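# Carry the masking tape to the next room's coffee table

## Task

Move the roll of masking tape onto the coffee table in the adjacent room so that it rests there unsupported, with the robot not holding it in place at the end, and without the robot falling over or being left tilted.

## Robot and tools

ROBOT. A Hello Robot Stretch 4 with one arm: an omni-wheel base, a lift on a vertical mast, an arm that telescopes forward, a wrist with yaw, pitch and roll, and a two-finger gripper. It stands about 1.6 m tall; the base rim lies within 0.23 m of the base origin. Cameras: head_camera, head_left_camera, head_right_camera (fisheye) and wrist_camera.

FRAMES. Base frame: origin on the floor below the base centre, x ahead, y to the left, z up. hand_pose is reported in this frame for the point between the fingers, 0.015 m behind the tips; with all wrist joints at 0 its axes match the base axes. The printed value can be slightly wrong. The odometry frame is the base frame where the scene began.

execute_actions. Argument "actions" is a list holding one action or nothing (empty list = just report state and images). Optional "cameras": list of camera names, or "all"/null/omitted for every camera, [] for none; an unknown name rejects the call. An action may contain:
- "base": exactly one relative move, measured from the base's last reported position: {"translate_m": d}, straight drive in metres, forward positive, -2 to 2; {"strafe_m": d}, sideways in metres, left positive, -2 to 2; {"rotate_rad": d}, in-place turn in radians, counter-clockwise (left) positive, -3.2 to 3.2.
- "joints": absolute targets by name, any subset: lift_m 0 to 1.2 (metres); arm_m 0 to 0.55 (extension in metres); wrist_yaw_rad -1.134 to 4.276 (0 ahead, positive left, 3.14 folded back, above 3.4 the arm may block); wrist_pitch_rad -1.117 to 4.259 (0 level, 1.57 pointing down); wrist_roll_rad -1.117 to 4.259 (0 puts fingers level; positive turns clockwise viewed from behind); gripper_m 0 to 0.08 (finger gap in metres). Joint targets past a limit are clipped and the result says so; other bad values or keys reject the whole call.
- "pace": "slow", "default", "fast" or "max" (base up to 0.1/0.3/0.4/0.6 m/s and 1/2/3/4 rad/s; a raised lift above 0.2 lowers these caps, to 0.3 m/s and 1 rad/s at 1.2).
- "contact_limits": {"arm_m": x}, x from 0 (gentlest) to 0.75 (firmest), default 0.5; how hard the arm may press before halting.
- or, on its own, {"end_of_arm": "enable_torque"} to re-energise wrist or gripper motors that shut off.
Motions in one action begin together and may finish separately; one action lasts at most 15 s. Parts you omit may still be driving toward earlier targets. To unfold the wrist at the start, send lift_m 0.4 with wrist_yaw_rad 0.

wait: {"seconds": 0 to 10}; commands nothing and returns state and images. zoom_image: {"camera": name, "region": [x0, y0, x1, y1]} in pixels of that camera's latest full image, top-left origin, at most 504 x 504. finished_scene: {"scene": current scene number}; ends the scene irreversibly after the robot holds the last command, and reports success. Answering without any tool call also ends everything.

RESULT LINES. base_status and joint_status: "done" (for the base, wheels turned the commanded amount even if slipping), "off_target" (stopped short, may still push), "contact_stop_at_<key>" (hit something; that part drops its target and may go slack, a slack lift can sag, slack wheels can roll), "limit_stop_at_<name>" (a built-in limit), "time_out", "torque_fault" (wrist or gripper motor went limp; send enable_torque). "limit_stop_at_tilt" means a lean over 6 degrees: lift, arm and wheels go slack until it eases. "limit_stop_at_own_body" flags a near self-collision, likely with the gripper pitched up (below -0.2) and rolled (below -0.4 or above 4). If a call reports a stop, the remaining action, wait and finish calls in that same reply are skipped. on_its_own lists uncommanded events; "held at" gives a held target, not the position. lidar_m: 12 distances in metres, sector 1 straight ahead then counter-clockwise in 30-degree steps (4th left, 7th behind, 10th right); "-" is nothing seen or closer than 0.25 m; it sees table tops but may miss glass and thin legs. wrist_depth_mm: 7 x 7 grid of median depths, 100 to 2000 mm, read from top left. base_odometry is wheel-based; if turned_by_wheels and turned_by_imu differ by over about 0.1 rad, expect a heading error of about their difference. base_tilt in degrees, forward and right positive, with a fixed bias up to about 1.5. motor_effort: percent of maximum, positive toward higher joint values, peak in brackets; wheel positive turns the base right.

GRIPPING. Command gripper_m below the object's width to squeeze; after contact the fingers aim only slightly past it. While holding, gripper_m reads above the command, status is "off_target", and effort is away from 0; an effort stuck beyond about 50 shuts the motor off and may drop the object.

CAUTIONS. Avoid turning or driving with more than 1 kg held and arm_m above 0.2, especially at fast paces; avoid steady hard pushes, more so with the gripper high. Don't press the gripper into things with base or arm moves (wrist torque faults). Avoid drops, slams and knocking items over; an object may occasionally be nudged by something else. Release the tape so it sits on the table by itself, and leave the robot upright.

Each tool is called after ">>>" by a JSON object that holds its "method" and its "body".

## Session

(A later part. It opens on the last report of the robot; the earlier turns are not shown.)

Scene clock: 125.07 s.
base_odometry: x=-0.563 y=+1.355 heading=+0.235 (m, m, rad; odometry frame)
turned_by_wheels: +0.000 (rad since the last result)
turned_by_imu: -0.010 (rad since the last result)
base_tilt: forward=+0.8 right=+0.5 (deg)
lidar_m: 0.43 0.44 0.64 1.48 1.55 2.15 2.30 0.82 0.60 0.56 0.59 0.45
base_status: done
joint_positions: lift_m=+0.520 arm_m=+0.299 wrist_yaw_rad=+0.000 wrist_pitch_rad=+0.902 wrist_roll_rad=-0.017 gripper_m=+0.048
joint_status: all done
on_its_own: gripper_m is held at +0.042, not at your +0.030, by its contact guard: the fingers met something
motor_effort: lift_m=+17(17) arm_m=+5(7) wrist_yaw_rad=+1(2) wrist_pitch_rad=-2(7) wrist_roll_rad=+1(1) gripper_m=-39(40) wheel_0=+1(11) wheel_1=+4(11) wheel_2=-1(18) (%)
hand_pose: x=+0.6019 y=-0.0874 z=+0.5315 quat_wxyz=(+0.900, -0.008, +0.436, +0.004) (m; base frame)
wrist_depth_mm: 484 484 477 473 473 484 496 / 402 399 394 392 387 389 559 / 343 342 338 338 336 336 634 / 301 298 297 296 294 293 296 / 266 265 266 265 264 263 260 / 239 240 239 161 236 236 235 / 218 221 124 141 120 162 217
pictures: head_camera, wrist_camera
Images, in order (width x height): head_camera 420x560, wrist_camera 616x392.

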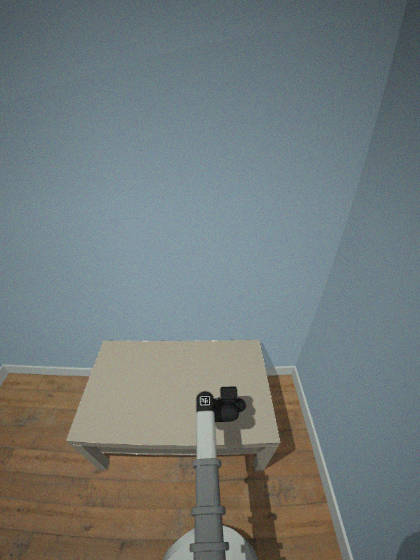

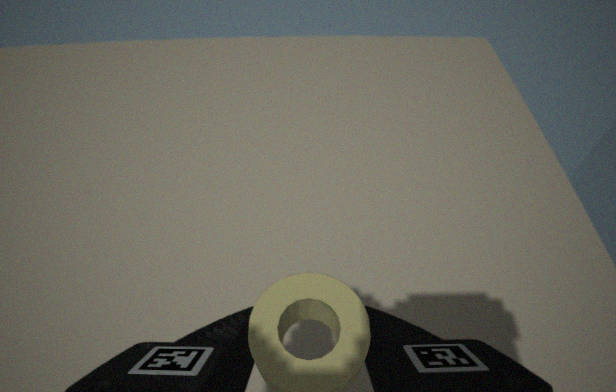

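Need depth 296→225: lower 0.055.

>>> {"method": "execute_actions", "body": {"actions": [{"joints":{"lift_m":0.465,"arm_m":0.35},"pace":"slow"}], "cameras": []}}

>>> {"method": "execute_actions", "body": {"actions": [{"joints":{"gripper_m":0.08}}], "cameras": []}}

>>> {"method": "execute_actions", "body": {"actions": [{"joints":{"lift_m":0.56},"pace":"fast"}], "cameras": ["wrist_camera"]}}

Scene clock: 138.43 s.
base_odometry: x=-0.563 y=+1.355 heading=+0.235 (m, m, rad; odometry frame)
turned_by_wheels: +0.000 (rad since the last result)
turned_by_imu: +0.000 (rad since the last result)
base_tilt: forward=+0.7 right=+0.4 (deg)
lidar_m: 0.40 0.45 0.63 1.47 1.56 2.20 2.32 0.82 0.59 0.57 0.59 0.45
base_status: not commanded
joint_positions: lift_m=+0.465 arm_m=+0.349 wrist_yaw_rad=+0.000 wrist_pitch_rad=+0.902 wrist_roll_rad=-0.017 gripper_m=+0.048
joint_status: all done
on_its_own: gripper_m is held at +0.042, not at your +0.030, by its contact guard: the fingers met something
motor_effort: lift_m=+16(16) arm_m=+5(4) wrist_yaw_rad=-1(2) wrist_pitch_rad=-3(5) wrist_roll_rad=+1(1) gripper_m=-40(40) wheel_0=+1(1) wheel_1=+4(4) wheel_2=-1(1) (%)
hand_pose: x=+0.6518 y=-0.0874 z=+0.4766 quat_wxyz=(+0.900, -0.008, +0.436, +0.004) (m; base frame)
wrist_depth_mm: 364 357 359 357 355 347 439 / 306 301 297 297 297 297 296 / 262 258 258 255 254 254 254 / 228 229 227 224 225 223 224 / 203 203 202 202 201 199 198 / 182 182 182 161 181 180 179 / 167 168 124 141 120 136 -
pictures: none
No camera images: the call's "cameras" was empty. Leave "cameras" out to get every camera's image.

Scene clock: 139.47 s.
base_odometry: x=-0.563 y=+1.355 heading=+0.235 (m, m, rad; odometry frame)
turned_by_wheels: +0.000 (rad since the last result)
turned_by_imu: +0.000 (rad since the last result)
base_tilt: forward=+0.6 right=+0.4 (deg)
lidar_m: 0.42 0.46 0.62 1.46 1.53 2.16 2.33 0.84 0.58 0.56 0.60 0.45
base_status: not commanded
joint_positions: lift_m=+0.465 arm_m=+0.349 wrist_yaw_rad=+0.000 wrist_pitch_rad=+0.902 wrist_roll_rad=-0.017 gripper_m=+0.080
joint_status: all done
motor_effort: lift_m=+16(16) arm_m=+6(5) wrist_yaw_rad=+0(1) wrist_pitch_rad=-8(5) wrist_roll_rad=+2(2) gripper_m=+2(39) wheel_0=+1(1) wheel_1=+4(4) wheel_2=-1(1) (%)
hand_pose: x=+0.6518 y=-0.0874 z=+0.4766 quat_wxyz=(+0.900, -0.008, +0.436, +0.004) (m; base frame)
wrist_depth_mm: 366 353 359 355 351 347 442 / 307 303 300 298 296 296 297 / 262 259 257 257 256 255 255 / 229 228 226 226 224 224 224 / 204 203 202 202 200 200 199 / 182 182 182 161 180 179 179 / 167 104 159 142 158 108 -
pictures: none
No camera images: the call's "cameras" was empty. Leave "cameras" out to get every camera's image.

Scene clock: 140.63 s.
base_odometry: x=-0.563 y=+1.355 heading=+0.235 (m, m, rad; odometry frame)
turned_by_wheels: +0.000 (rad since the last result)
turned_by_imu: +0.000 (rad since the last result)
base_tilt: forward=+0.6 right=+0.4 (deg)
lidar_m: 0.42 0.45 0.66 1.48 1.56 2.20 2.32 0.83 0.60 0.56 0.61 0.45
base_status: not commanded
joint_positions: lift_m=+0.560 arm_m=+0.349 wrist_yaw_rad=+0.000 wrist_pitch_rad=+0.902 wrist_roll_rad=-0.017 gripper_m=+0.080
joint_status: all done
motor_effort: lift_m=+21(21) arm_m=+5(6) wrist_yaw_rad=-2(0) wrist_pitch_rad=-6(4) wrist_roll_rad=+1(0) gripper_m=+2(2) wheel_0=+1(1) wheel_1=+4(4) wheel_2=-1(1) (%)
hand_pose: x=+0.6519 y=-0.0874 z=+0.5712 quat_wxyz=(+0.900, -0.008, +0.436, +0.004) (m; base frame)
wrist_depth_mm: 445 452 445 445 445 449 445 / 477 477 480 484 484 488 508 / 404 397 399 394 394 392 585 / 351 349 349 345 345 343 676 / 312 312 309 310 307 306 314 / 281 281 279 278 278 277 276 / 257 104 246 236 246 108 -
pictures: wrist_camera
Images, in order (width x height): wrist_camera 616x392.

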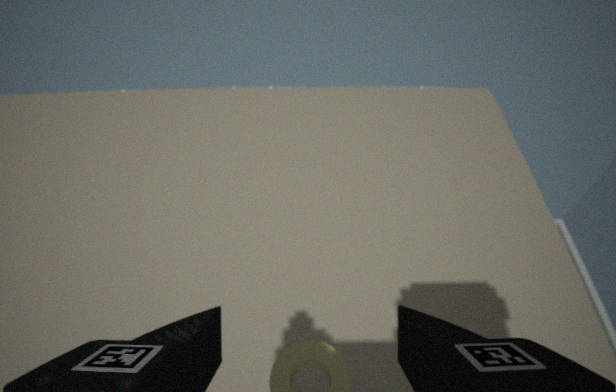

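>>> {"method": "finished_scene", "body": {"scene": 1}}

The scene is finished: the task was done.


## Next scene

The same job, from a new start.

>>> {"method": "execute_actions", "body": {"actions": []}}

Scene clock: 0.00 s.
base_odometry: x=+0.000 y=+0.000 heading=+0.000 (m, m, rad; odometry frame)
turned_by_wheels: +0.000 (rad since the last result)
turned_by_imu: +0.000 (rad since the last result)
base_tilt: forward=+0.6 right=+0.4 (deg)
lidar_m: 0.83 0.76 0.78 0.96 0.87 0.88 1.03 0.92 0.93 1.16 1.26 2.78
base_status: not commanded
joint_positions: lift_m=+0.264 arm_m=-0.001 wrist_yaw_rad=+3.127 wrist_pitch_rad=-0.005 wrist_roll_rad=-0.017 gripper_m=+0.040
joint_status: not commanded
motor_effort: lift_m=+19 arm_m=-1 wrist_yaw_rad=-1 wrist_pitch_rad=-8 wrist_roll_rad=+1 gripper_m=+0 wheel_0=+0 wheel_1=+0 wheel_2=+0 (%)
hand_pose: x=-0.0410 y=+0.0905 z=+0.4433 quat_wxyz=(+0.007, +0.002, -0.008, +1.000) (m; base frame)
wrist_depth_mm: - 141 1229 1336 1060 878 750 / - 140 1229 1336 1078 866 759 / - 123 178 1336 1078 878 759 / 105 139 220 1366 1078 878 759 / 139 976 1205 1336 1078 878 759 / 904 1025 1160 1308 1025 891 750 / 891 960 124 1118 120 809 759
pictures: head_camera, head_left_camera, head_right_camera, wrist_camera
Images, in order (width x height): head_camera 420x560, head_left_camera 420x672, head_right_camera 420x672, wrist_camera 616x392.

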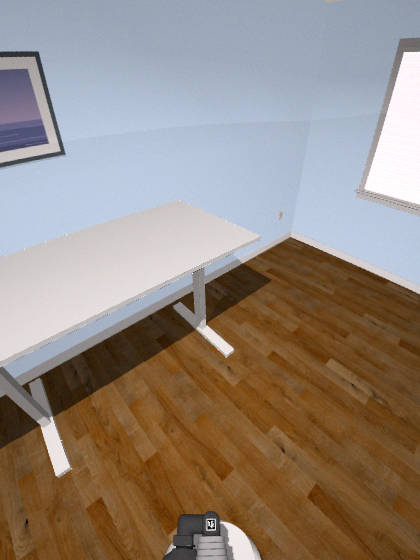

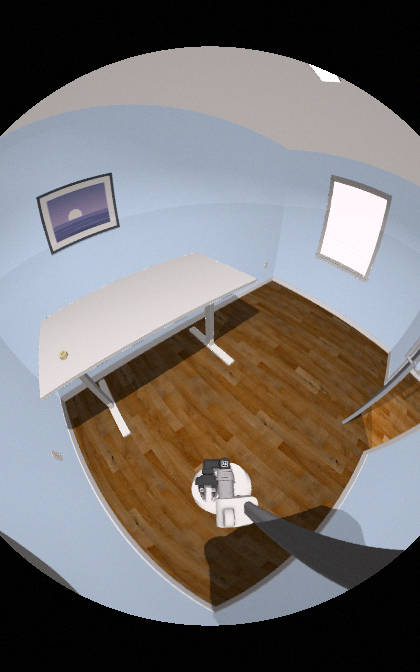

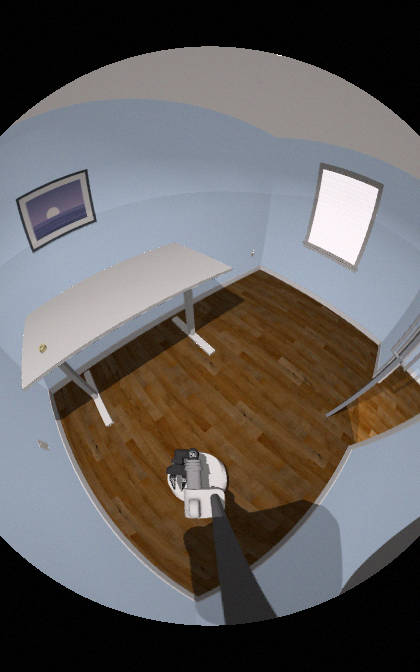

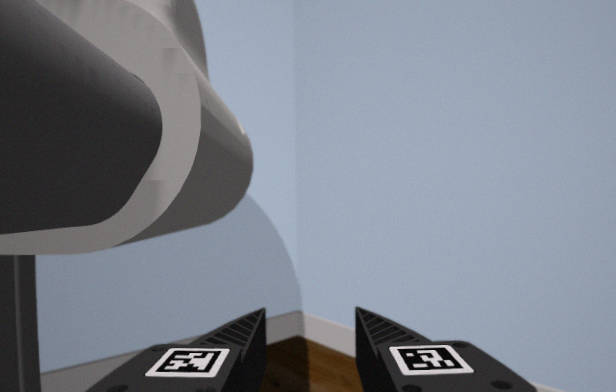

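>>> {"method": "execute_actions", "body": {"actions": [{"base":{"rotate_rad":1.3},"joints":{"lift_m":1.05,"wrist_yaw_rad":0,"wrist_pitch_rad":0.5,"gripper_m":0.08}}], "cameras": ["wrist_camera","head_camera","head_left_camera"]}}

Scene clock: 8.50 s.
base_odometry: x=+0.000 y=+0.000 heading=+1.299 (m, m, rad; odometry frame)
turned_by_wheels: +1.299 (rad since the last result)
turned_by_imu: +1.283 (rad since the last result)
base_tilt: forward=+0.7 right=+0.4 (deg)
lidar_m: 0.84 0.88 0.86 0.92 0.95 0.91 0.98 1.29 2.84 1.02 0.78 0.76
base_status: done
joint_positions: lift_m=+1.050 arm_m=+0.000 wrist_yaw_rad=+0.001 wrist_pitch_rad=+0.502 wrist_roll_rad=-0.017 gripper_m=+0.080
joint_status: all done
motor_effort: lift_m=+21(25) arm_m=-1(1) wrist_yaw_rad=+0(5) wrist_pitch_rad=-8(5) wrist_roll_rad=+0(0) gripper_m=+3(3) wheel_0=-3(9) wheel_1=-4(9) wheel_2=-5(13) (%)
hand_pose: x=+0.3569 y=-0.0873 z=+1.1256 quat_wxyz=(+0.969, -0.008, +0.249, +0.002) (m; base frame)
wrist_depth_mm: 691 820 1042 1366 1281 1138 1025 / 707 854 1098 1464 1336 1160 1078 / 732 891 1138 1397 854 842 842 / 759 931 1205 1576 654 609 609 / 778 976 1281 1808 1618 1464 517 / 820 1008 1281 1661 1618 1537 1366 / 820 104 1336 1430 1308 107 -
pictures: head_camera, head_left_camera, wrist_camera
Images, in order (width x height): head_camera 420x560, head_left_camera 420x672, wrist_camera 616x392.

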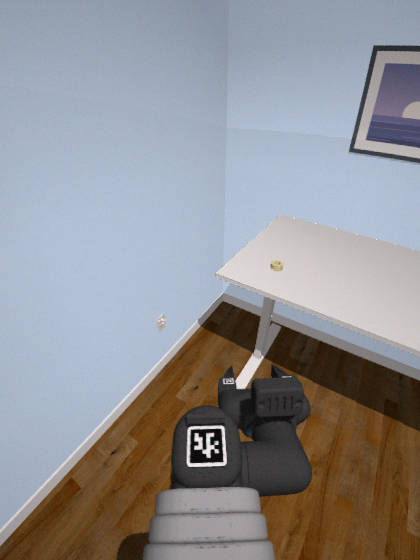

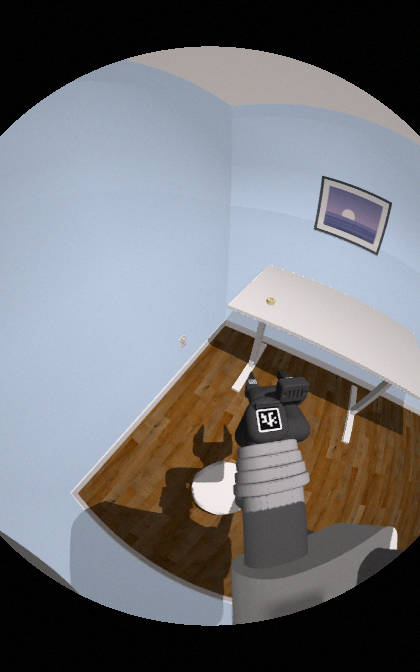

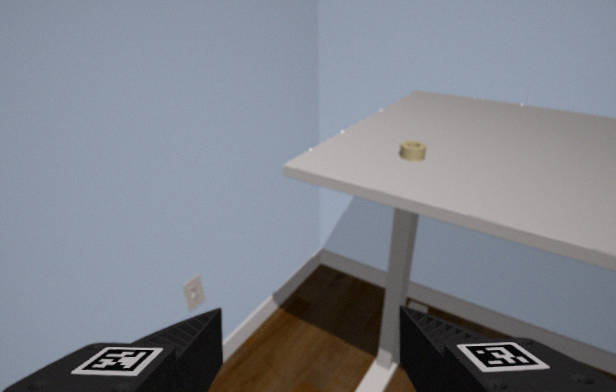

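>>> {"method": "execute_actions", "body": {"actions": [{"base":{"rotate_rad":-0.222},"joints":{"wrist_pitch_rad":0.9,"lift_m":1.02}}], "cameras": []}}

>>> {"method": "execute_actions", "body": {"actions": [{"base":{"translate_m":0.3},"joints":{"arm_m":0.36}}], "cameras": ["wrist_camera"]}}

Scene clock: 20.53 s.
base_odometry: x=+0.000 y=+0.000 heading=+1.078 (m, m, rad; odometry frame)
turned_by_wheels: -0.221 (rad since the last result)
turned_by_imu: -0.219 (rad since the last result)
base_tilt: forward=+0.8 right=+0.4 (deg)
lidar_m: 0.78 0.96 0.86 0.88 0.99 0.91 0.93 1.19 1.30 2.68 0.86 0.75
base_status: done
joint_positions: lift_m=+1.020 arm_m=+0.000 wrist_yaw_rad=+0.000 wrist_pitch_rad=+0.901 wrist_roll_rad=-0.017 gripper_m=+0.080
joint_status: all done
motor_effort: lift_m=+17(16) arm_m=-1(1) wrist_yaw_rad=-1(2) wrist_pitch_rad=-6(5) wrist_roll_rad=+0(0) gripper_m=+2(2) wheel_0=+2(7) wheel_1=+3(8) wheel_2=+4(8) (%)
hand_pose: x=+0.3024 y=-0.0874 z=+1.0316 quat_wxyz=(+0.900, -0.008, +0.436, +0.004) (m; base frame)
wrist_depth_mm: 866 1098 1499 1366 1308 484 469 / 904 1182 1661 1618 1499 1366 1255 / 931 1255 1708 1708 1661 1537 1397 / 976 1308 1537 1499 1499 1499 1499 / 1042 1308 1366 1336 1336 1366 1336 / 1078 1229 1229 1229 1229 1205 1205 / 1078 104 1078 1118 1098 107 -
pictures: none
No camera images: the call's "cameras" was empty. Leave "cameras" out to get every camera's image.

Scene clock: 23.00 s.
base_odometry: x=+0.142 y=+0.264 heading=+1.078 (m, m, rad; odometry frame)
turned_by_wheels: +0.000 (rad since the last result)
turned_by_imu: -0.002 (rad since the last result)
base_tilt: forward=+0.7 right=+0.5 (deg)
lidar_m: 0.52 0.83 0.75 0.77 0.95 1.19 1.20 1.51 2.95 0.85 0.55 0.49
base_status: done
joint_positions: lift_m=+1.020 arm_m=+0.359 wrist_yaw_rad=+0.000 wrist_pitch_rad=+0.902 wrist_roll_rad=-0.017 gripper_m=+0.080
joint_status: all done
motor_effort: lift_m=+17(17) arm_m=+5(9) wrist_yaw_rad=+0(0) wrist_pitch_rad=-3(6) wrist_roll_rad=+2(1) gripper_m=+1(2) wheel_0=+2(8) wheel_1=+4(10) wheel_2=-3(14) (%)
hand_pose: x=+0.6620 y=-0.0874 z=+1.0316 quat_wxyz=(+0.900, -0.008, +0.436, +0.004) (m; base frame)
wrist_depth_mm: 640 809 831 466 462 455 455 / 647 842 394 389 387 387 384 / 683 809 338 334 334 332 330 / 707 297 298 296 294 291 290 / 279 266 265 264 262 260 258 / 239 238 239 216 236 235 233 / 220 104 208 213 209 107 -
pictures: wrist_camera
Images, in order (width x height): wrist_camera 616x392.

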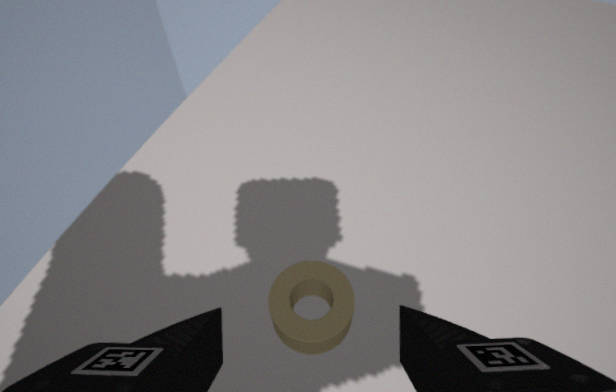

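>>> {"method": "execute_actions", "body": {"actions": [{"joints":{"arm_m":0.392,"lift_m":0.995}}], "cameras": []}}

>>> {"method": "execute_actions", "body": {"actions": [{"joints":{"lift_m":0.965},"pace":"slow"}], "cameras": ["wrist_camera"]}}

>>> {"method": "execute_actions", "body": {"actions": [{"joints":{"gripper_m":0.03}}], "cameras": []}}

>>> {"method": "execute_actions", "body": {"actions": [{"joints":{"lift_m":1.02}}], "cameras": ["wrist_camera"]}}

Scene clock: 31.67 s.
base_odometry: x=+0.142 y=+0.264 heading=+1.078 (m, m, rad; odometry frame)
turned_by_wheels: +0.000 (rad since the last result)
turned_by_imu: +0.000 (rad since the last result)
base_tilt: forward=+0.9 right=+0.5 (deg)
lidar_m: 0.52 0.84 0.76 0.77 0.96 1.19 1.21 1.50 2.95 0.86 0.54 0.49
base_status: not commanded
joint_positions: lift_m=+0.995 arm_m=+0.391 wrist_yaw_rad=+0.000 wrist_pitch_rad=+0.902 wrist_roll_rad=-0.017 gripper_m=+0.080
joint_status: all done
motor_effort: lift_m=+16(20) arm_m=+5(3) wrist_yaw_rad=+0(0) wrist_pitch_rad=-6(5) wrist_roll_rad=+0(2) gripper_m=+2(2) wheel_0=+3(3) wheel_1=+4(4) wheel_2=-4(4) (%)
hand_pose: x=+0.6939 y=-0.0874 z=+1.0066 quat_wxyz=(+0.900, -0.007, +0.436, +0.004) (m; base frame)
wrist_depth_mm: 627 788 778 415 413 404 404 / 640 820 351 345 343 343 345 / 668 322 303 297 298 294 294 / 668 266 265 263 262 260 259 / 239 236 236 236 234 233 231 / 213 213 213 190 211 208 208 / 197 104 186 169 185 107 -
pictures: none
No camera images: the call's "cameras" was empty. Leave "cameras" out to get every camera's image.

Scene clock: 32.73 s.
base_odometry: x=+0.142 y=+0.264 heading=+1.078 (m, m, rad; odometry frame)
turned_by_wheels: +0.000 (rad since the last result)
turned_by_imu: +0.000 (rad since the last result)
base_tilt: forward=+0.7 right=+0.5 (deg)
lidar_m: 0.52 0.82 0.74 0.77 0.96 1.20 1.22 1.48 2.94 0.87 0.54 0.49
base_status: not commanded
joint_positions: lift_m=+0.965 arm_m=+0.391 wrist_yaw_rad=+0.000 wrist_pitch_rad=+0.902 wrist_roll_rad=-0.017 gripper_m=+0.080
joint_status: all done
motor_effort: lift_m=+16(18) arm_m=+5(5) wrist_yaw_rad=+0(1) wrist_pitch_rad=-7(5) wrist_roll_rad=+0(0) gripper_m=+3(2) wheel_0=+3(3) wheel_1=+4(4) wheel_2=-4(3) (%)
hand_pose: x=+0.6939 y=-0.0874 z=+0.9766 quat_wxyz=(+0.900, -0.007, +0.436, +0.004) (m; base frame)
wrist_depth_mm: 621 798 375 355 351 345 343 / 640 759 298 296 296 293 294 / 661 259 258 255 254 252 252 / 229 228 226 224 223 222 221 / 204 202 202 200 200 198 197 / 182 182 181 161 177 179 177 / 168 104 159 144 158 107 -
pictures: wrist_camera
Images, in order (width x height): wrist_camera 616x392.

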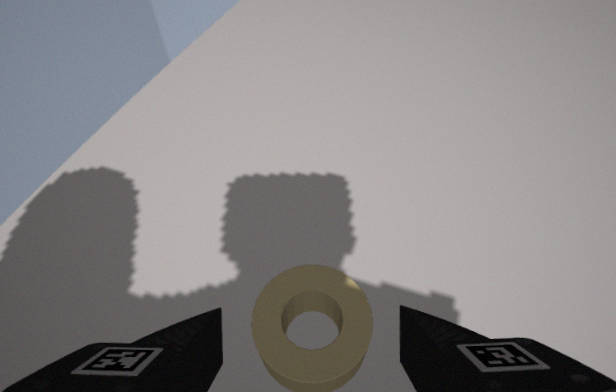

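Scene clock: 33.83 s.
base_odometry: x=+0.142 y=+0.264 heading=+1.078 (m, m, rad; odometry frame)
turned_by_wheels: +0.000 (rad since the last result)
turned_by_imu: +0.000 (rad since the last result)
base_tilt: forward=+0.7 right=+0.6 (deg)
lidar_m: 0.51 0.85 0.76 0.77 0.96 1.20 1.22 1.50 2.94 0.86 0.55 0.49
base_status: not commanded
joint_positions: lift_m=+0.965 arm_m=+0.391 wrist_yaw_rad=+0.000 wrist_pitch_rad=+0.902 wrist_roll_rad=-0.017 gripper_m=+0.048
joint_status: gripper_m off_target (ended at +0.048, target +0.030)
on_its_own: gripper_m is held at +0.042, not at your +0.030, by its contact guard: the fingers met something
motor_effort: lift_m=+16(16) arm_m=+5(5) wrist_yaw_rad=+1(0) wrist_pitch_rad=-6(5) wrist_roll_rad=+1(0) gripper_m=-40(38) wheel_0=+3(3) wheel_1=+4(5) wheel_2=-4(3) (%)
hand_pose: x=+0.6939 y=-0.0874 z=+0.9766 quat_wxyz=(+0.900, -0.007, +0.436, +0.004) (m; base frame)
wrist_depth_mm: 621 788 373 353 351 345 345 / 640 759 300 297 294 293 293 / 654 259 257 255 254 253 251 / 229 228 226 224 224 223 221 / 204 202 202 201 200 198 197 / 182 182 182 162 179 178 178 / 167 168 128 144 122 137 -
pictures: none
No camera images: the call's "cameras" was empty. Leave "cameras" out to get every camera's image.

Scene clock: 34.97 s.
base_odometry: x=+0.142 y=+0.264 heading=+1.078 (m, m, rad; odometry frame)
turned_by_wheels: +0.000 (rad since the last result)
turned_by_imu: +0.000 (rad since the last result)
base_tilt: forward=+0.8 right=+0.5 (deg)
lidar_m: 0.52 0.83 0.76 0.78 0.96 1.20 1.21 1.50 2.96 0.84 0.55 0.50
base_status: not commanded
joint_positions: lift_m=+1.020 arm_m=+0.391 wrist_yaw_rad=+0.000 wrist_pitch_rad=+0.902 wrist_roll_rad=-0.017 gripper_m=+0.048
joint_status: all done
on_its_own: gripper_m is held at +0.042, not at your +0.030, by its contact guard: the fingers met something
motor_effort: lift_m=+21(22) arm_m=+5(5) wrist_yaw_rad=-1(1) wrist_pitch_rad=-5(6) wrist_roll_rad=+0(0) gripper_m=-39(40) wheel_0=+3(3) wheel_1=+4(4) wheel_2=-4(4) (%)
hand_pose: x=+0.6939 y=-0.0874 z=+1.0312 quat_wxyz=(+0.900, -0.007, +0.436, +0.004) (m; base frame)
wrist_depth_mm: 621 788 809 469 462 449 452 / 640 831 407 389 387 384 384 / 668 831 338 336 334 330 329 / 699 298 297 296 293 293 290 / 676 266 265 264 262 259 257 / 239 239 237 162 235 234 232 / 219 221 128 144 122 162 214
pictures: wrist_camera
Images, in order (width x height): wrist_camera 616x392.

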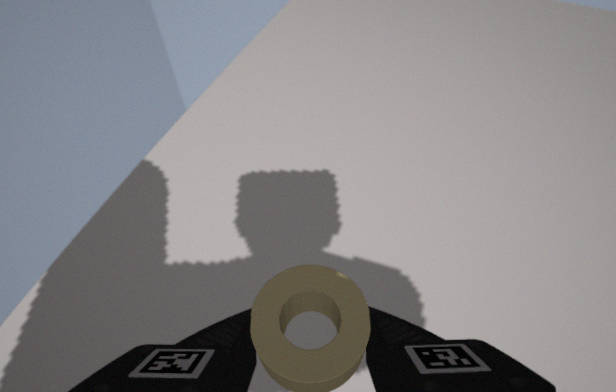

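>>> {"method": "execute_actions", "body": {"actions": [{"base":{"translate_m":-0.3},"joints":{"arm_m":0}}], "cameras": []}}

>>> {"method": "execute_actions", "body": {"actions": [{"base":{"rotate_rad":-1.95},"joints":{"lift_m":0.6,"wrist_pitch_rad":1.5}}], "cameras": ["head_camera","head_left_camera"]}}

Scene clock: 42.87 s.
base_odometry: x=+0.000 y=+0.000 heading=+1.078 (m, m, rad; odometry frame)
turned_by_wheels: +0.000 (rad since the last result)
turned_by_imu: +0.002 (rad since the last result)
base_tilt: forward=+0.6 right=+0.6 (deg)
lidar_m: 0.78 0.96 0.86 0.89 1.01 0.91 0.93 1.17 1.31 2.69 0.86 0.75
base_status: done
joint_positions: lift_m=+1.020 arm_m=+0.001 wrist_yaw_rad=+0.000 wrist_pitch_rad=+0.902 wrist_roll_rad=-0.017 gripper_m=+0.048
joint_status: all done
on_its_own: gripper_m is held at +0.042, not at your +0.030, by its contact guard: the fingers met something
motor_effort: lift_m=+21(21) arm_m=-5(5) wrist_yaw_rad=+1(1) wrist_pitch_rad=-8(7) wrist_roll_rad=+0(1) gripper_m=-39(39) wheel_0=-2(7) wheel_1=-4(8) wheel_2=+1(12) (%)
hand_pose: x=+0.3036 y=-0.0874 z=+1.0312 quat_wxyz=(+0.900, -0.007, +0.436, +0.004) (m; base frame)
wrist_depth_mm: 866 1098 1499 1366 1308 488 469 / 891 1160 1661 1618 1464 1366 1255 / 931 1255 1661 1708 1708 1576 1430 / 976 1281 1537 1464 1499 1499 1499 / 1025 1308 1366 1336 1336 1366 1366 / 1060 1255 1255 162 1229 1205 1182 / 1078 1138 128 144 122 609 1118
pictures: none
No camera images: the call's "cameras" was empty. Leave "cameras" out to get every camera's image.

Scene clock: 45.57 s.
base_odometry: x=+0.000 y=+0.000 heading=-0.872 (m, m, rad; odometry frame)
turned_by_wheels: -1.949 (rad since the last result)
turned_by_imu: -1.925 (rad since the last result)
base_tilt: forward=+0.9 right=+0.3 (deg)
lidar_m: 2.83 1.07 0.80 0.77 0.82 0.91 0.86 0.91 0.96 0.92 0.96 1.25
base_status: done
joint_positions: lift_m=+0.600 arm_m=+0.001 wrist_yaw_rad=+0.000 wrist_pitch_rad=+1.500 wrist_roll_rad=-0.017 gripper_m=+0.048
joint_status: all done
on_its_own: gripper_m is held at +0.042, not at your +0.030, by its contact guard: the fingers met something
motor_effort: lift_m=+17(20) arm_m=-5(5) wrist_yaw_rad=+0(0) wrist_pitch_rad=-1(3) wrist_roll_rad=+1(1) gripper_m=-40(40) wheel_0=+2(6) wheel_1=+2(9) wheel_2=+3(9) (%)
hand_pose: x=+0.1868 y=-0.0874 z=+0.5662 quat_wxyz=(+0.732, -0.006, +0.682, +0.006) (m; base frame)
wrist_depth_mm: 759 750 759 750 750 741 741 / 741 732 741 741 741 741 732 / 741 741 732 732 732 732 723 / 732 732 732 723 723 732 715 / 723 723 591 676 715 707 707 / 699 715 500 162 707 707 699 / 699 492 128 144 121 399 691
pictures: head_camera, head_left_camera
Images, in order (width x height): head_camera 420x560, head_left_camera 420x672.

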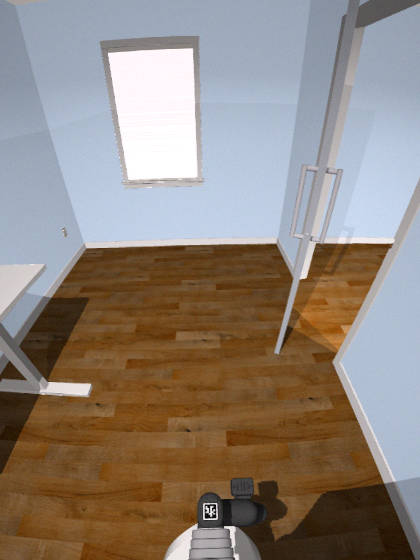

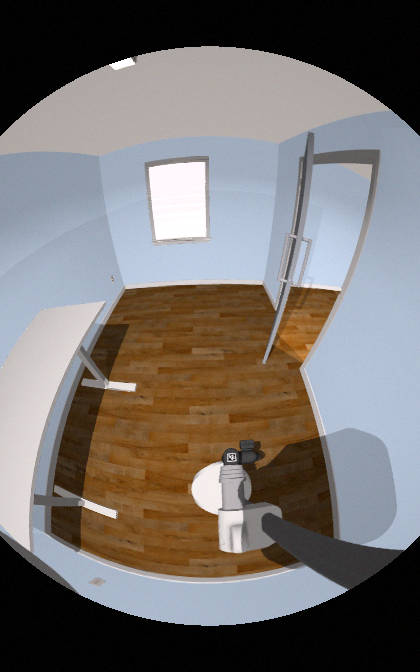

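>>> {"method": "execute_actions", "body": {"actions": [{"base":{"strafe_m":-0.64},"joints":{"lift_m":0.4},"pace":"fast"}], "cameras": []}}

>>> {"method": "execute_actions", "body": {"actions": [{"base":{"translate_m":0.8},"pace":"fast"}], "cameras": ["head_camera","head_left_camera"]}}

Scene clock: 55.50 s.
base_odometry: x=-0.490 y=-0.412 heading=-0.872 (m, m, rad; odometry frame)
turned_by_wheels: +0.000 (rad since the last result)
turned_by_imu: +0.001 (rad since the last result)
base_tilt: forward=+0.7 right=+0.5 (deg)
lidar_m: 1.13 2.95 1.46 1.40 1.24 0.91 0.86 0.40 0.29 0.27 0.29 0.40
base_status: done
joint_positions: lift_m=+0.400 arm_m=+0.001 wrist_yaw_rad=+0.000 wrist_pitch_rad=+1.500 wrist_roll_rad=-0.017 gripper_m=+0.048
joint_status: all done
on_its_own: gripper_m is held at +0.042, not at your +0.030, by its contact guard: the fingers met something
motor_effort: lift_m=+17(16) arm_m=-5(5) wrist_yaw_rad=+1(1) wrist_pitch_rad=-1(2) wrist_roll_rad=+0(0) gripper_m=-39(40) wheel_0=+0(13) wheel_1=+2(15) wheel_2=+0(3) (%)
hand_pose: x=+0.1867 y=-0.0874 z=+0.3662 quat_wxyz=(+0.732, -0.006, +0.682, +0.006) (m; base frame)
wrist_depth_mm: 549 544 535 539 535 430 312 / 539 535 535 535 530 439 309 / 535 530 525 525 525 433 312 / 530 525 521 521 521 430 315 / 521 521 375 512 517 427 317 / 512 306 300 162 508 427 317 / 306 298 128 144 122 238 309
pictures: none
No camera images: the call's "cameras" was empty. Leave "cameras" out to get every camera's image.

Scene clock: 58.77 s.
base_odometry: x=+0.025 y=-1.024 heading=-0.872 (m, m, rad; odometry frame)
turned_by_wheels: +0.000 (rad since the last result)
turned_by_imu: -0.007 (rad since the last result)
base_tilt: forward=+0.7 right=+0.4 (deg)
lidar_m: 0.39 0.38 2.30 1.39 1.46 1.74 1.17 0.42 0.30 0.28 0.30 0.40
base_status: done
joint_positions: lift_m=+0.400 arm_m=+0.001 wrist_yaw_rad=+0.000 wrist_pitch_rad=+1.500 wrist_roll_rad=-0.017 gripper_m=+0.048
joint_status: not commanded
on_its_own: gripper_m is held at +0.042, not at your +0.030, by its contact guard: the fingers met something
motor_effort: lift_m=+17(17) arm_m=-5(5) wrist_yaw_rad=+0(1) wrist_pitch_rad=-1(4) wrist_roll_rad=+1(1) gripper_m=-39(39) wheel_0=-1(9) wheel_1=+1(10) wheel_2=+1(14) (%)
hand_pose: x=+0.1867 y=-0.0874 z=+0.3662 quat_wxyz=(+0.732, -0.006, +0.682, +0.006) (m; base frame)
wrist_depth_mm: 274 353 539 539 539 535 535 / 539 410 535 530 530 530 530 / 535 535 530 530 525 525 521 / 530 521 525 521 521 415 290 / 521 517 375 512 512 424 314 / 517 304 300 162 508 421 312 / 304 298 128 144 122 236 303
pictures: head_camera, head_left_camera
Images, in order (width x height): head_camera 420x560, head_left_camera 420x672.

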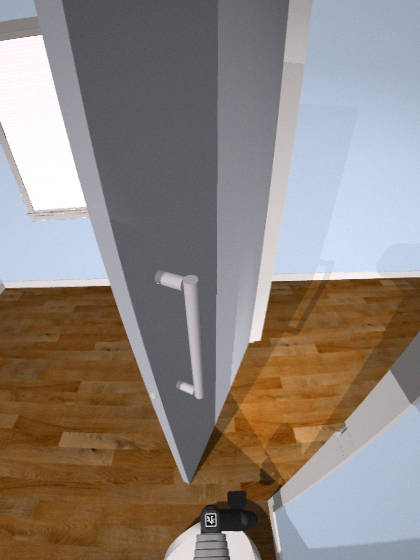

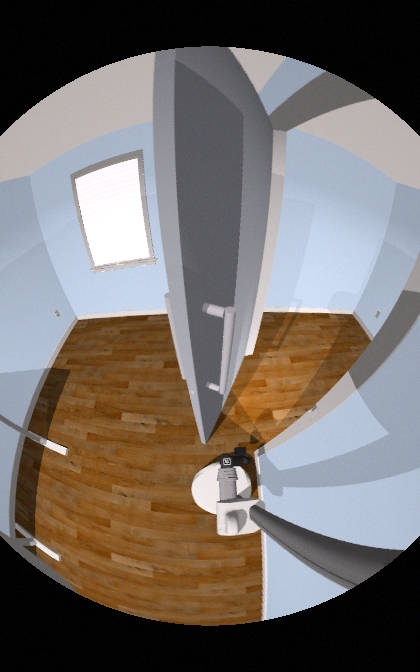

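>>> {"method": "execute_actions", "body": {"actions": [{"base":{"strafe_m":-0.025}}], "cameras": []}}

>>> {"method": "execute_actions", "body": {"actions": [{"base":{"translate_m":0.33},"pace":"slow"}], "cameras": ["head_camera","head_left_camera"]}}

Scene clock: 65.83 s.
base_odometry: x=+0.006 y=-1.040 heading=-0.872 (m, m, rad; odometry frame)
turned_by_wheels: +0.000 (rad since the last result)
turned_by_imu: +0.000 (rad since the last result)
base_tilt: forward=+0.7 right=+0.3 (deg)
lidar_m: 0.37 0.37 2.33 1.41 1.48 1.73 1.10 0.39 0.26 0.25 0.27 0.35
base_status: done
joint_positions: lift_m=+0.400 arm_m=+0.001 wrist_yaw_rad=+0.000 wrist_pitch_rad=+1.500 wrist_roll_rad=-0.017 gripper_m=+0.048
joint_status: not commanded
on_its_own: gripper_m is held at +0.042, not at your +0.030, by its contact guard: the fingers met something
motor_effort: lift_m=+17(17) arm_m=-5(5) wrist_yaw_rad=+1(0) wrist_pitch_rad=+0(0) wrist_roll_rad=+0(0) gripper_m=-39(39) wheel_0=+0(8) wheel_1=-1(10) wheel_2=+0(1) (%)
hand_pose: x=+0.1867 y=-0.0874 z=+0.3662 quat_wxyz=(+0.732, -0.006, +0.682, +0.006) (m; base frame)
wrist_depth_mm: 296 389 539 544 539 539 530 / 539 430 530 530 530 530 530 / 535 530 525 530 525 525 517 / 525 525 525 517 521 362 254 / 521 517 377 517 517 394 274 / 517 304 300 161 504 397 283 / 304 298 128 144 122 215 283
pictures: none
No camera images: the call's "cameras" was empty. Leave "cameras" out to get every camera's image.

Scene clock: 70.43 s.
base_odometry: x=+0.218 y=-1.292 heading=-0.871 (m, m, rad; odometry frame)
turned_by_wheels: +0.000 (rad since the last result)
turned_by_imu: -0.003 (rad since the last result)
base_tilt: forward=+0.6 right=+0.5 (deg)
lidar_m: 0.29 0.25 2.33 1.43 1.49 2.09 1.06 0.38 0.25 0.25 2.48 0.84
base_status: done
joint_positions: lift_m=+0.400 arm_m=+0.001 wrist_yaw_rad=+0.000 wrist_pitch_rad=+1.500 wrist_roll_rad=-0.017 gripper_m=+0.048
joint_status: not commanded
on_its_own: gripper_m is held at +0.042, not at your +0.030, by its contact guard: the fingers met something
motor_effort: lift_m=+17(17) arm_m=-5(5) wrist_yaw_rad=+1(0) wrist_pitch_rad=+1(2) wrist_roll_rad=+1(1) gripper_m=-40(39) wheel_0=+4(6) wheel_1=+4(12) wheel_2=-6(12) (%)
hand_pose: x=+0.1867 y=-0.0874 z=+0.3662 quat_wxyz=(+0.732, -0.006, +0.682, +0.006) (m; base frame)
wrist_depth_mm: 198 257 382 539 539 535 535 / 212 286 445 525 530 530 525 / 234 325 525 530 530 521 521 / 258 375 525 521 517 517 517 / 289 427 375 512 517 517 508 / 315 304 300 162 508 504 504 / 304 298 128 144 122 304 500
pictures: head_camera, head_left_camera
Images, in order (width x height): head_camera 420x560, head_left_camera 420x672.

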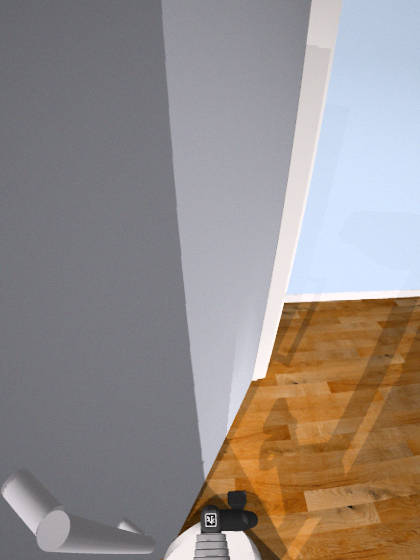

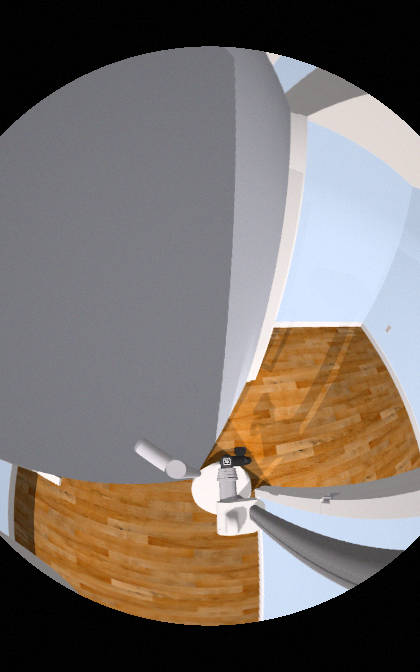

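The handle is below the head and clear of the mast. Continue.

>>> {"method": "execute_actions", "body": {"actions": [{"base":{"translate_m":0.35},"pace":"slow"}], "cameras": ["head_left_camera"]}}

>>> {"method": "execute_actions", "body": {"actions": [{"base":{"strafe_m":-0.28}}], "cameras": ["head_left_camera"]}}

Scene clock: 81.73 s.
base_odometry: x=+0.443 y=-1.560 heading=-0.871 (m, m, rad; odometry frame)
turned_by_wheels: +0.000 (rad since the last result)
turned_by_imu: -0.003 (rad since the last result)
base_tilt: forward=+0.5 right=+0.6 (deg)
lidar_m: 0.25 0.25 0.25 0.25 0.32 2.10 1.09 0.47 0.57 2.50 2.00 0.45
base_status: done
joint_positions: lift_m=+0.400 arm_m=+0.001 wrist_yaw_rad=+0.000 wrist_pitch_rad=+1.500 wrist_roll_rad=-0.017 gripper_m=+0.048
joint_status: not commanded
on_its_own: gripper_m is held at +0.042, not at your +0.030, by its contact guard: the fingers met something
motor_effort: lift_m=+17(17) arm_m=-5(5) wrist_yaw_rad=-1(0) wrist_pitch_rad=-1(2) wrist_roll_rad=+1(1) gripper_m=-41(40) wheel_0=+2(7) wheel_1=+5(8) wheel_2=-5(10) (%)
hand_pose: x=+0.1867 y=-0.0874 z=+0.3662 quat_wxyz=(+0.732, -0.006, +0.682, +0.006) (m; base frame)
wrist_depth_mm: 129 160 213 315 535 535 535 / 143 185 263 442 535 525 525 / 165 224 345 525 525 525 521 / 196 281 492 521 521 517 512 / 237 355 375 517 512 512 512 / 303 304 300 162 508 508 508 / 304 298 128 144 122 304 500
pictures: head_left_camera
Images, in order (width x height): head_left_camera 420x672.

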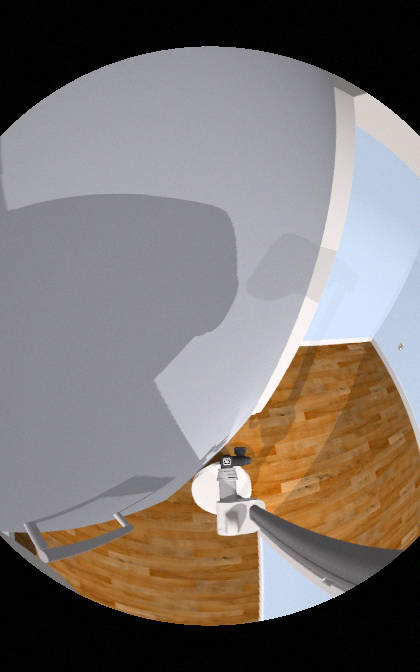

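Scene clock: 84.00 s.
base_odometry: x=+0.229 y=-1.740 heading=-0.871 (m, m, rad; odometry frame)
turned_by_wheels: +0.000 (rad since the last result)
turned_by_imu: +0.000 (rad since the last result)
base_tilt: forward=+0.7 right=+0.4 (deg)
lidar_m: 0.49 0.39 0.39 0.46 1.79 2.46 0.37 0.39 2.32 2.22 2.02 1.44
base_status: done
joint_positions: lift_m=+0.400 arm_m=+0.001 wrist_yaw_rad=+0.000 wrist_pitch_rad=+1.500 wrist_roll_rad=-0.017 gripper_m=+0.048
joint_status: not commanded
on_its_own: gripper_m is held at +0.042, not at your +0.030, by its contact guard: the fingers met something
motor_effort: lift_m=+17(17) arm_m=-5(5) wrist_yaw_rad=+0(1) wrist_pitch_rad=-2(0) wrist_roll_rad=+0(0) gripper_m=-39(40) wheel_0=+1(11) wheel_1=-2(12) wheel_2=+0(2) (%)
hand_pose: x=+0.1867 y=-0.0874 z=+0.3662 quat_wxyz=(+0.732, -0.006, +0.682, +0.006) (m; base frame)
wrist_depth_mm: 355 436 539 539 539 535 539 / 394 508 535 530 530 530 525 / 452 530 525 525 525 525 521 / 525 521 525 521 525 517 517 / 521 521 375 512 512 512 508 / 517 304 300 162 504 504 504 / 306 298 128 144 122 304 496
pictures: head_left_camera
Images, in order (width x height): head_left_camera 420x672.

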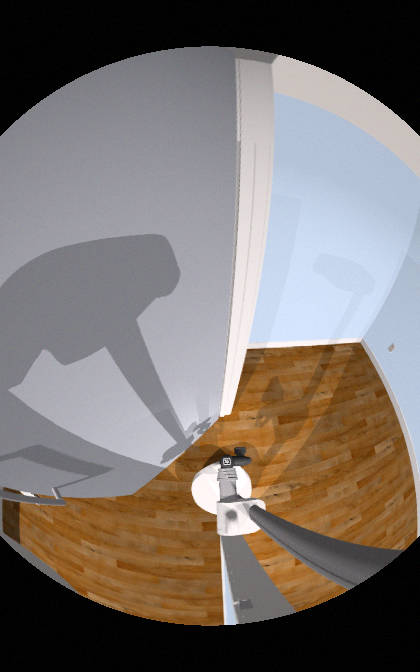

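>>> {"method": "execute_actions", "body": {"actions": [{"base":{"strafe_m":-0.75},"pace":"fast"}], "cameras": []}}

>>> {"method": "execute_actions", "body": {"actions": [{"base":{"rotate_rad":-3.1},"joints":{"lift_m":0.6,"wrist_pitch_rad":0.9}}], "cameras": ["head_left_camera","head_camera"]}}

Scene clock: 96.07 s.
base_odometry: x=-0.345 y=-2.223 heading=-0.872 (m, m, rad; odometry frame)
turned_by_wheels: +0.000 (rad since the last result)
turned_by_imu: -0.001 (rad since the last result)
base_tilt: forward=+0.7 right=+0.4 (deg)
lidar_m: 1.39 0.90 0.88 1.08 0.74 0.91 1.71 1.79 1.53 1.46 1.51 1.46
base_status: done
joint_positions: lift_m=+0.400 arm_m=+0.001 wrist_yaw_rad=+0.000 wrist_pitch_rad=+1.500 wrist_roll_rad=-0.017 gripper_m=+0.048
joint_status: not commanded
on_its_own: gripper_m is held at +0.042, not at your +0.030, by its contact guard: the fingers met something
motor_effort: lift_m=+17(17) arm_m=-5(5) wrist_yaw_rad=+0(0) wrist_pitch_rad=+1(2) wrist_roll_rad=+0(1) gripper_m=-40(40) wheel_0=-1(12) wheel_1=-1(14) wheel_2=+0(1) (%)
hand_pose: x=+0.1867 y=-0.0874 z=+0.3662 quat_wxyz=(+0.732, -0.006, +0.682, +0.006) (m; base frame)
wrist_depth_mm: 544 544 539 539 539 535 530 / 544 539 535 535 530 525 525 / 535 530 525 525 530 521 525 / 525 521 525 517 517 517 517 / 521 517 375 517 512 508 508 / 517 304 300 161 504 504 504 / 304 297 128 144 122 304 500
pictures: none
No camera images: the call's "cameras" was empty. Leave "cameras" out to get every camera's image.

Scene clock: 98.90 s.
base_odometry: x=-0.345 y=-2.223 heading=+2.312 (m, m, rad; odometry frame)
turned_by_wheels: -3.099 (rad since the last result)
turned_by_imu: -3.061 (rad since the last result)
base_tilt: forward=+0.6 right=+0.5 (deg)
lidar_m: 1.70 1.79 1.51 1.46 1.55 1.44 1.40 0.88 0.92 1.12 0.71 0.92
base_status: done
joint_positions: lift_m=+0.600 arm_m=+0.001 wrist_yaw_rad=+0.000 wrist_pitch_rad=+0.902 wrist_roll_rad=-0.017 gripper_m=+0.048
joint_status: all done
on_its_own: gripper_m is held at +0.042, not at your +0.030, by its contact guard: the fingers met something
motor_effort: lift_m=+20(21) arm_m=-5(5) wrist_yaw_rad=+1(1) wrist_pitch_rad=-7(11) wrist_roll_rad=+0(0) gripper_m=-40(40) wheel_0=+3(8) wheel_1=+4(12) wheel_2=+4(10) (%)
hand_pose: x=+0.3037 y=-0.0874 z=+0.6112 quat_wxyz=(+0.900, -0.008, +0.436, +0.004) (m; base frame)
wrist_depth_mm: 1537 1576 1537 1537 1576 1205 820 / 1366 1336 1308 1308 1308 1205 831 / 1138 1138 1098 1118 1098 1078 831 / 991 976 991 976 976 976 831 / 891 891 891 866 866 866 809 / 788 798 788 162 778 778 759 / 732 741 128 144 122 413 707
pictures: head_camera, head_left_camera
Images, in order (width x height): head_camera 420x560, head_left_camera 420x672.

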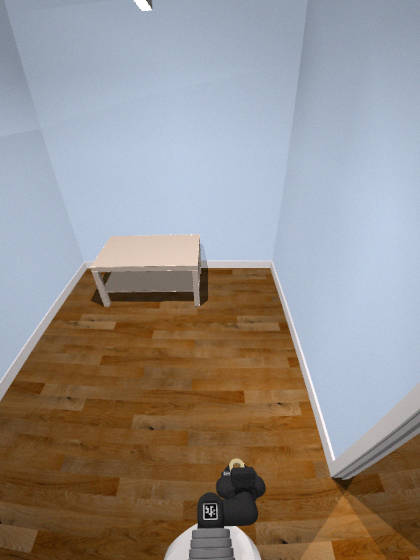

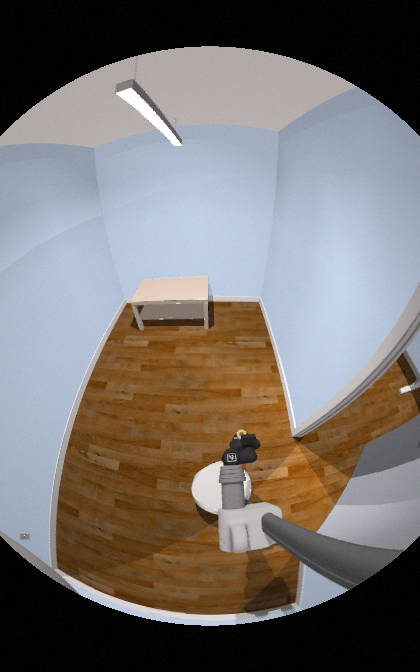

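>>> {"method": "execute_actions", "body": {"actions": [{"base":{"rotate_rad":0.3}}], "cameras": []}}

>>> {"method": "execute_actions", "body": {"actions": [{"base":{"translate_m":1.3},"joints":{"arm_m":0.42,"lift_m":0.52},"pace":"fast"}], "cameras": ["wrist_camera","head_camera"]}}

Scene clock: 105.03 s.
base_odometry: x=-0.345 y=-2.223 heading=+2.612 (m, m, rad; odometry frame)
turned_by_wheels: +0.299 (rad since the last result)
turned_by_imu: +0.295 (rad since the last result)
base_tilt: forward=+0.6 right=+0.5 (deg)
lidar_m: 1.72 1.64 1.47 1.45 1.55 1.40 1.15 0.90 0.99 0.74 0.75 1.47
base_status: done
joint_positions: lift_m=+0.600 arm_m=+0.001 wrist_yaw_rad=+0.000 wrist_pitch_rad=+0.902 wrist_roll_rad=-0.017 gripper_m=+0.048
joint_status: not commanded
on_its_own: gripper_m is held at +0.042, not at your +0.030, by its contact guard: the fingers met something
motor_effort: lift_m=+20(20) arm_m=-5(5) wrist_yaw_rad=+1(0) wrist_pitch_rad=-3(6) wrist_roll_rad=+0(1) gripper_m=-39(39) wheel_0=-2(6) wheel_1=-2(9) wheel_2=-4(11) (%)
hand_pose: x=+0.3037 y=-0.0874 z=+0.6112 quat_wxyz=(+0.900, -0.008, +0.436, +0.004) (m; base frame)
wrist_depth_mm: 1499 1576 1576 1537 1464 1537 1499 / 1366 1336 1308 1308 1308 1281 1281 / 1138 1138 1118 1118 1118 1098 1078 / 991 991 991 991 976 976 960 / 891 891 866 866 878 866 854 / 798 788 798 162 788 778 778 / 723 732 128 144 121 410 715
pictures: none
No camera images: the call's "cameras" was empty. Leave "cameras" out to get every camera's image.

Scene clock: 109.57 s.
base_odometry: x=-1.467 y=-1.566 heading=+2.612 (m, m, rad; odometry frame)
turned_by_wheels: +0.000 (rad since the last result)
turned_by_imu: -0.010 (rad since the last result)
base_tilt: forward=+0.8 right=+0.3 (deg)
lidar_m: 0.48 0.59 1.04 1.04 1.27 2.40 2.13 1.21 1.04 1.04 0.54 0.48
base_status: done
joint_positions: lift_m=+0.520 arm_m=+0.419 wrist_yaw_rad=+0.000 wrist_pitch_rad=+0.902 wrist_roll_rad=-0.017 gripper_m=+0.048
joint_status: all done
on_its_own: gripper_m is held at +0.042, not at your +0.030, by its contact guard: the fingers met something
motor_effort: lift_m=+17(17) arm_m=+5(6) wrist_yaw_rad=+0(1) wrist_pitch_rad=-4(6) wrist_roll_rad=+1(1) gripper_m=-39(40) wheel_0=+2(9) wheel_1=+2(11) wheel_2=-2(16) (%)
hand_pose: x=+0.7220 y=-0.0874 z=+0.5315 quat_wxyz=(+0.900, -0.008, +0.436, +0.004) (m; base frame)
wrist_depth_mm: 544 504 530 492 462 430 407 / 402 399 394 389 384 384 436 / 345 340 338 336 334 330 330 / 300 298 297 296 293 291 289 / 266 266 265 263 262 259 258 / 239 239 238 162 236 235 233 / 219 220 128 144 122 163 215
pictures: head_camera, wrist_camera
Images, in order (width x height): head_camera 420x560, wrist_camera 616x392.

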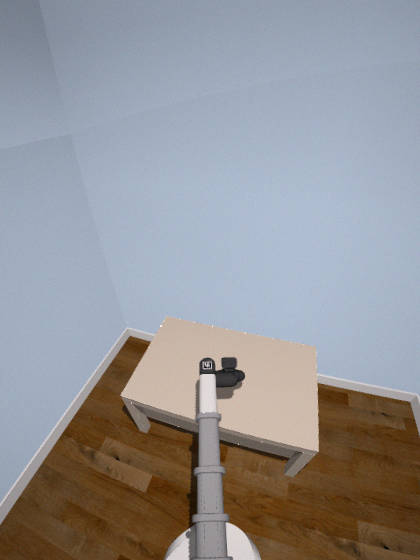

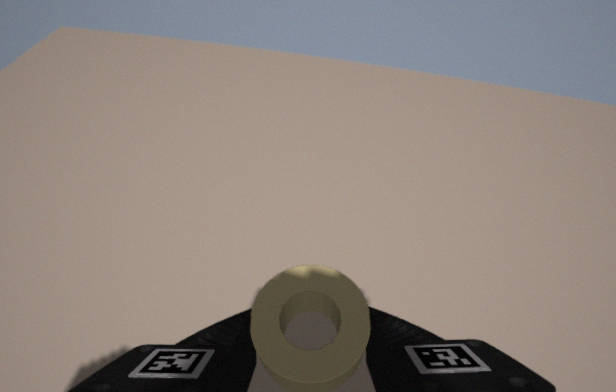

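>>> {"method": "execute_actions", "body": {"actions": [{"joints":{"lift_m":0.466},"pace":"slow"}], "cameras": []}}

>>> {"method": "execute_actions", "body": {"actions": [{"joints":{"gripper_m":0.08}}], "cameras": []}}

>>> {"method": "execute_actions", "body": {"actions": [{"joints":{"lift_m":0.56},"pace":"fast"}], "cameras": ["wrist_camera"]}}

Scene clock: 117.13 s.
base_odometry: x=-1.467 y=-1.566 heading=+2.612 (m, m, rad; odometry frame)
turned_by_wheels: +0.000 (rad since the last result)
turned_by_imu: +0.000 (rad since the last result)
base_tilt: forward=+0.8 right=+0.5 (deg)
lidar_m: 0.49 0.59 1.03 1.05 1.27 2.41 2.16 1.20 1.04 1.05 0.56 0.46
base_status: not commanded
joint_positions: lift_m=+0.466 arm_m=+0.419 wrist_yaw_rad=+0.000 wrist_pitch_rad=+0.902 wrist_roll_rad=-0.017 gripper_m=+0.048
joint_status: all done
on_its_own: gripper_m is held at +0.042, not at your +0.030, by its contact guard: the fingers met something
motor_effort: lift_m=+16(17) arm_m=+5(5) wrist_yaw_rad=+0(0) wrist_pitch_rad=-6(4) wrist_roll_rad=+1(1) gripper_m=-39(40) wheel_0=+2(2) wheel_1=+3(3) wheel_2=-2(2) (%)
hand_pose: x=+0.7220 y=-0.0874 z=+0.4776 quat_wxyz=(+0.900, -0.008, +0.436, +0.004) (m; base frame)
wrist_depth_mm: 368 362 359 357 353 347 397 / 310 306 301 298 296 294 296 / 264 262 258 257 255 254 252 / 230 229 228 226 224 224 223 / 204 203 202 202 201 199 197 / 183 183 182 162 180 180 179 / 167 169 128 144 122 137 -
pictures: none
No camera images: the call's "cameras" was empty. Leave "cameras" out to get every camera's image.

Scene clock: 118.17 s.
base_odometry: x=-1.467 y=-1.566 heading=+2.612 (m, m, rad; odometry frame)
turned_by_wheels: +0.000 (rad since the last result)
turned_by_imu: +0.000 (rad since the last result)
base_tilt: forward=+0.5 right=+0.3 (deg)
lidar_m: 0.47 0.60 1.04 1.04 1.28 2.41 2.13 1.19 1.04 1.04 0.56 0.48
base_status: not commanded
joint_positions: lift_m=+0.466 arm_m=+0.419 wrist_yaw_rad=+0.000 wrist_pitch_rad=+0.902 wrist_roll_rad=-0.017 gripper_m=+0.080
joint_status: all done
motor_effort: lift_m=+16(16) arm_m=+5(5) wrist_yaw_rad=+0(1) wrist_pitch_rad=-3(6) wrist_roll_rad=+0(0) gripper_m=+3(39) wheel_0=+2(2) wheel_1=+3(3) wheel_2=-2(2) (%)
hand_pose: x=+0.7220 y=-0.0874 z=+0.4776 quat_wxyz=(+0.900, -0.008, +0.436, +0.004) (m; base frame)
wrist_depth_mm: 366 362 362 359 355 345 397 / 310 306 301 297 297 296 296 / 264 262 258 256 255 254 253 / 230 229 228 226 225 224 222 / 204 204 203 202 200 199 198 / 183 183 182 163 181 180 179 / 169 104 160 145 158 107 -
pictures: none
No camera images: the call's "cameras" was empty. Leave "cameras" out to get every camera's image.

Scene clock: 119.33 s.
base_odometry: x=-1.467 y=-1.566 heading=+2.612 (m, m, rad; odometry frame)
turned_by_wheels: +0.000 (rad since the last result)
turned_by_imu: +0.000 (rad since the last result)
base_tilt: forward=+0.7 right=+0.5 (deg)
lidar_m: 0.47 0.59 1.03 1.04 1.27 2.41 2.15 1.19 1.04 1.05 0.53 0.49
base_status: not commanded
joint_positions: lift_m=+0.560 arm_m=+0.419 wrist_yaw_rad=+0.000 wrist_pitch_rad=+0.902 wrist_roll_rad=-0.017 gripper_m=+0.080
joint_status: all done
motor_effort: lift_m=+20(23) arm_m=+5(5) wrist_yaw_rad=-1(1) wrist_pitch_rad=-5(6) wrist_roll_rad=+1(1) gripper_m=+2(2) wheel_0=+2(2) wheel_1=+3(3) wheel_2=-2(2) (%)
hand_pose: x=+0.7220 y=-0.0874 z=+0.5713 quat_wxyz=(+0.900, -0.008, +0.436, +0.004) (m; base frame)
wrist_depth_mm: 647 597 539 496 462 430 407 / 477 469 459 517 504 477 449 / 407 399 397 394 392 389 387 / 353 351 347 345 345 342 342 / 312 312 310 309 307 304 303 / 281 281 279 279 277 276 273 / 259 104 245 238 245 107 -
pictures: wrist_camera
Images, in order (width x height): wrist_camera 616x392.

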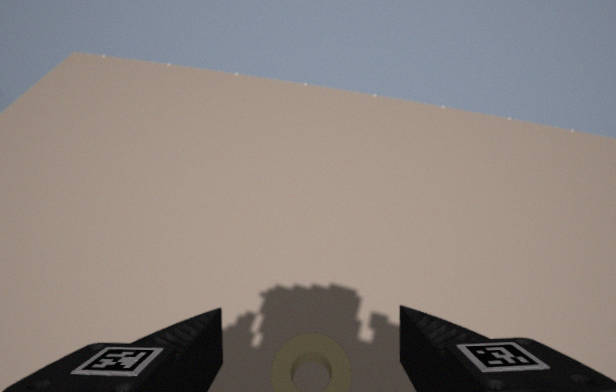

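>>> {"method": "finished_scene", "body": {"scene": 2}}

The scene is finished: the task was done.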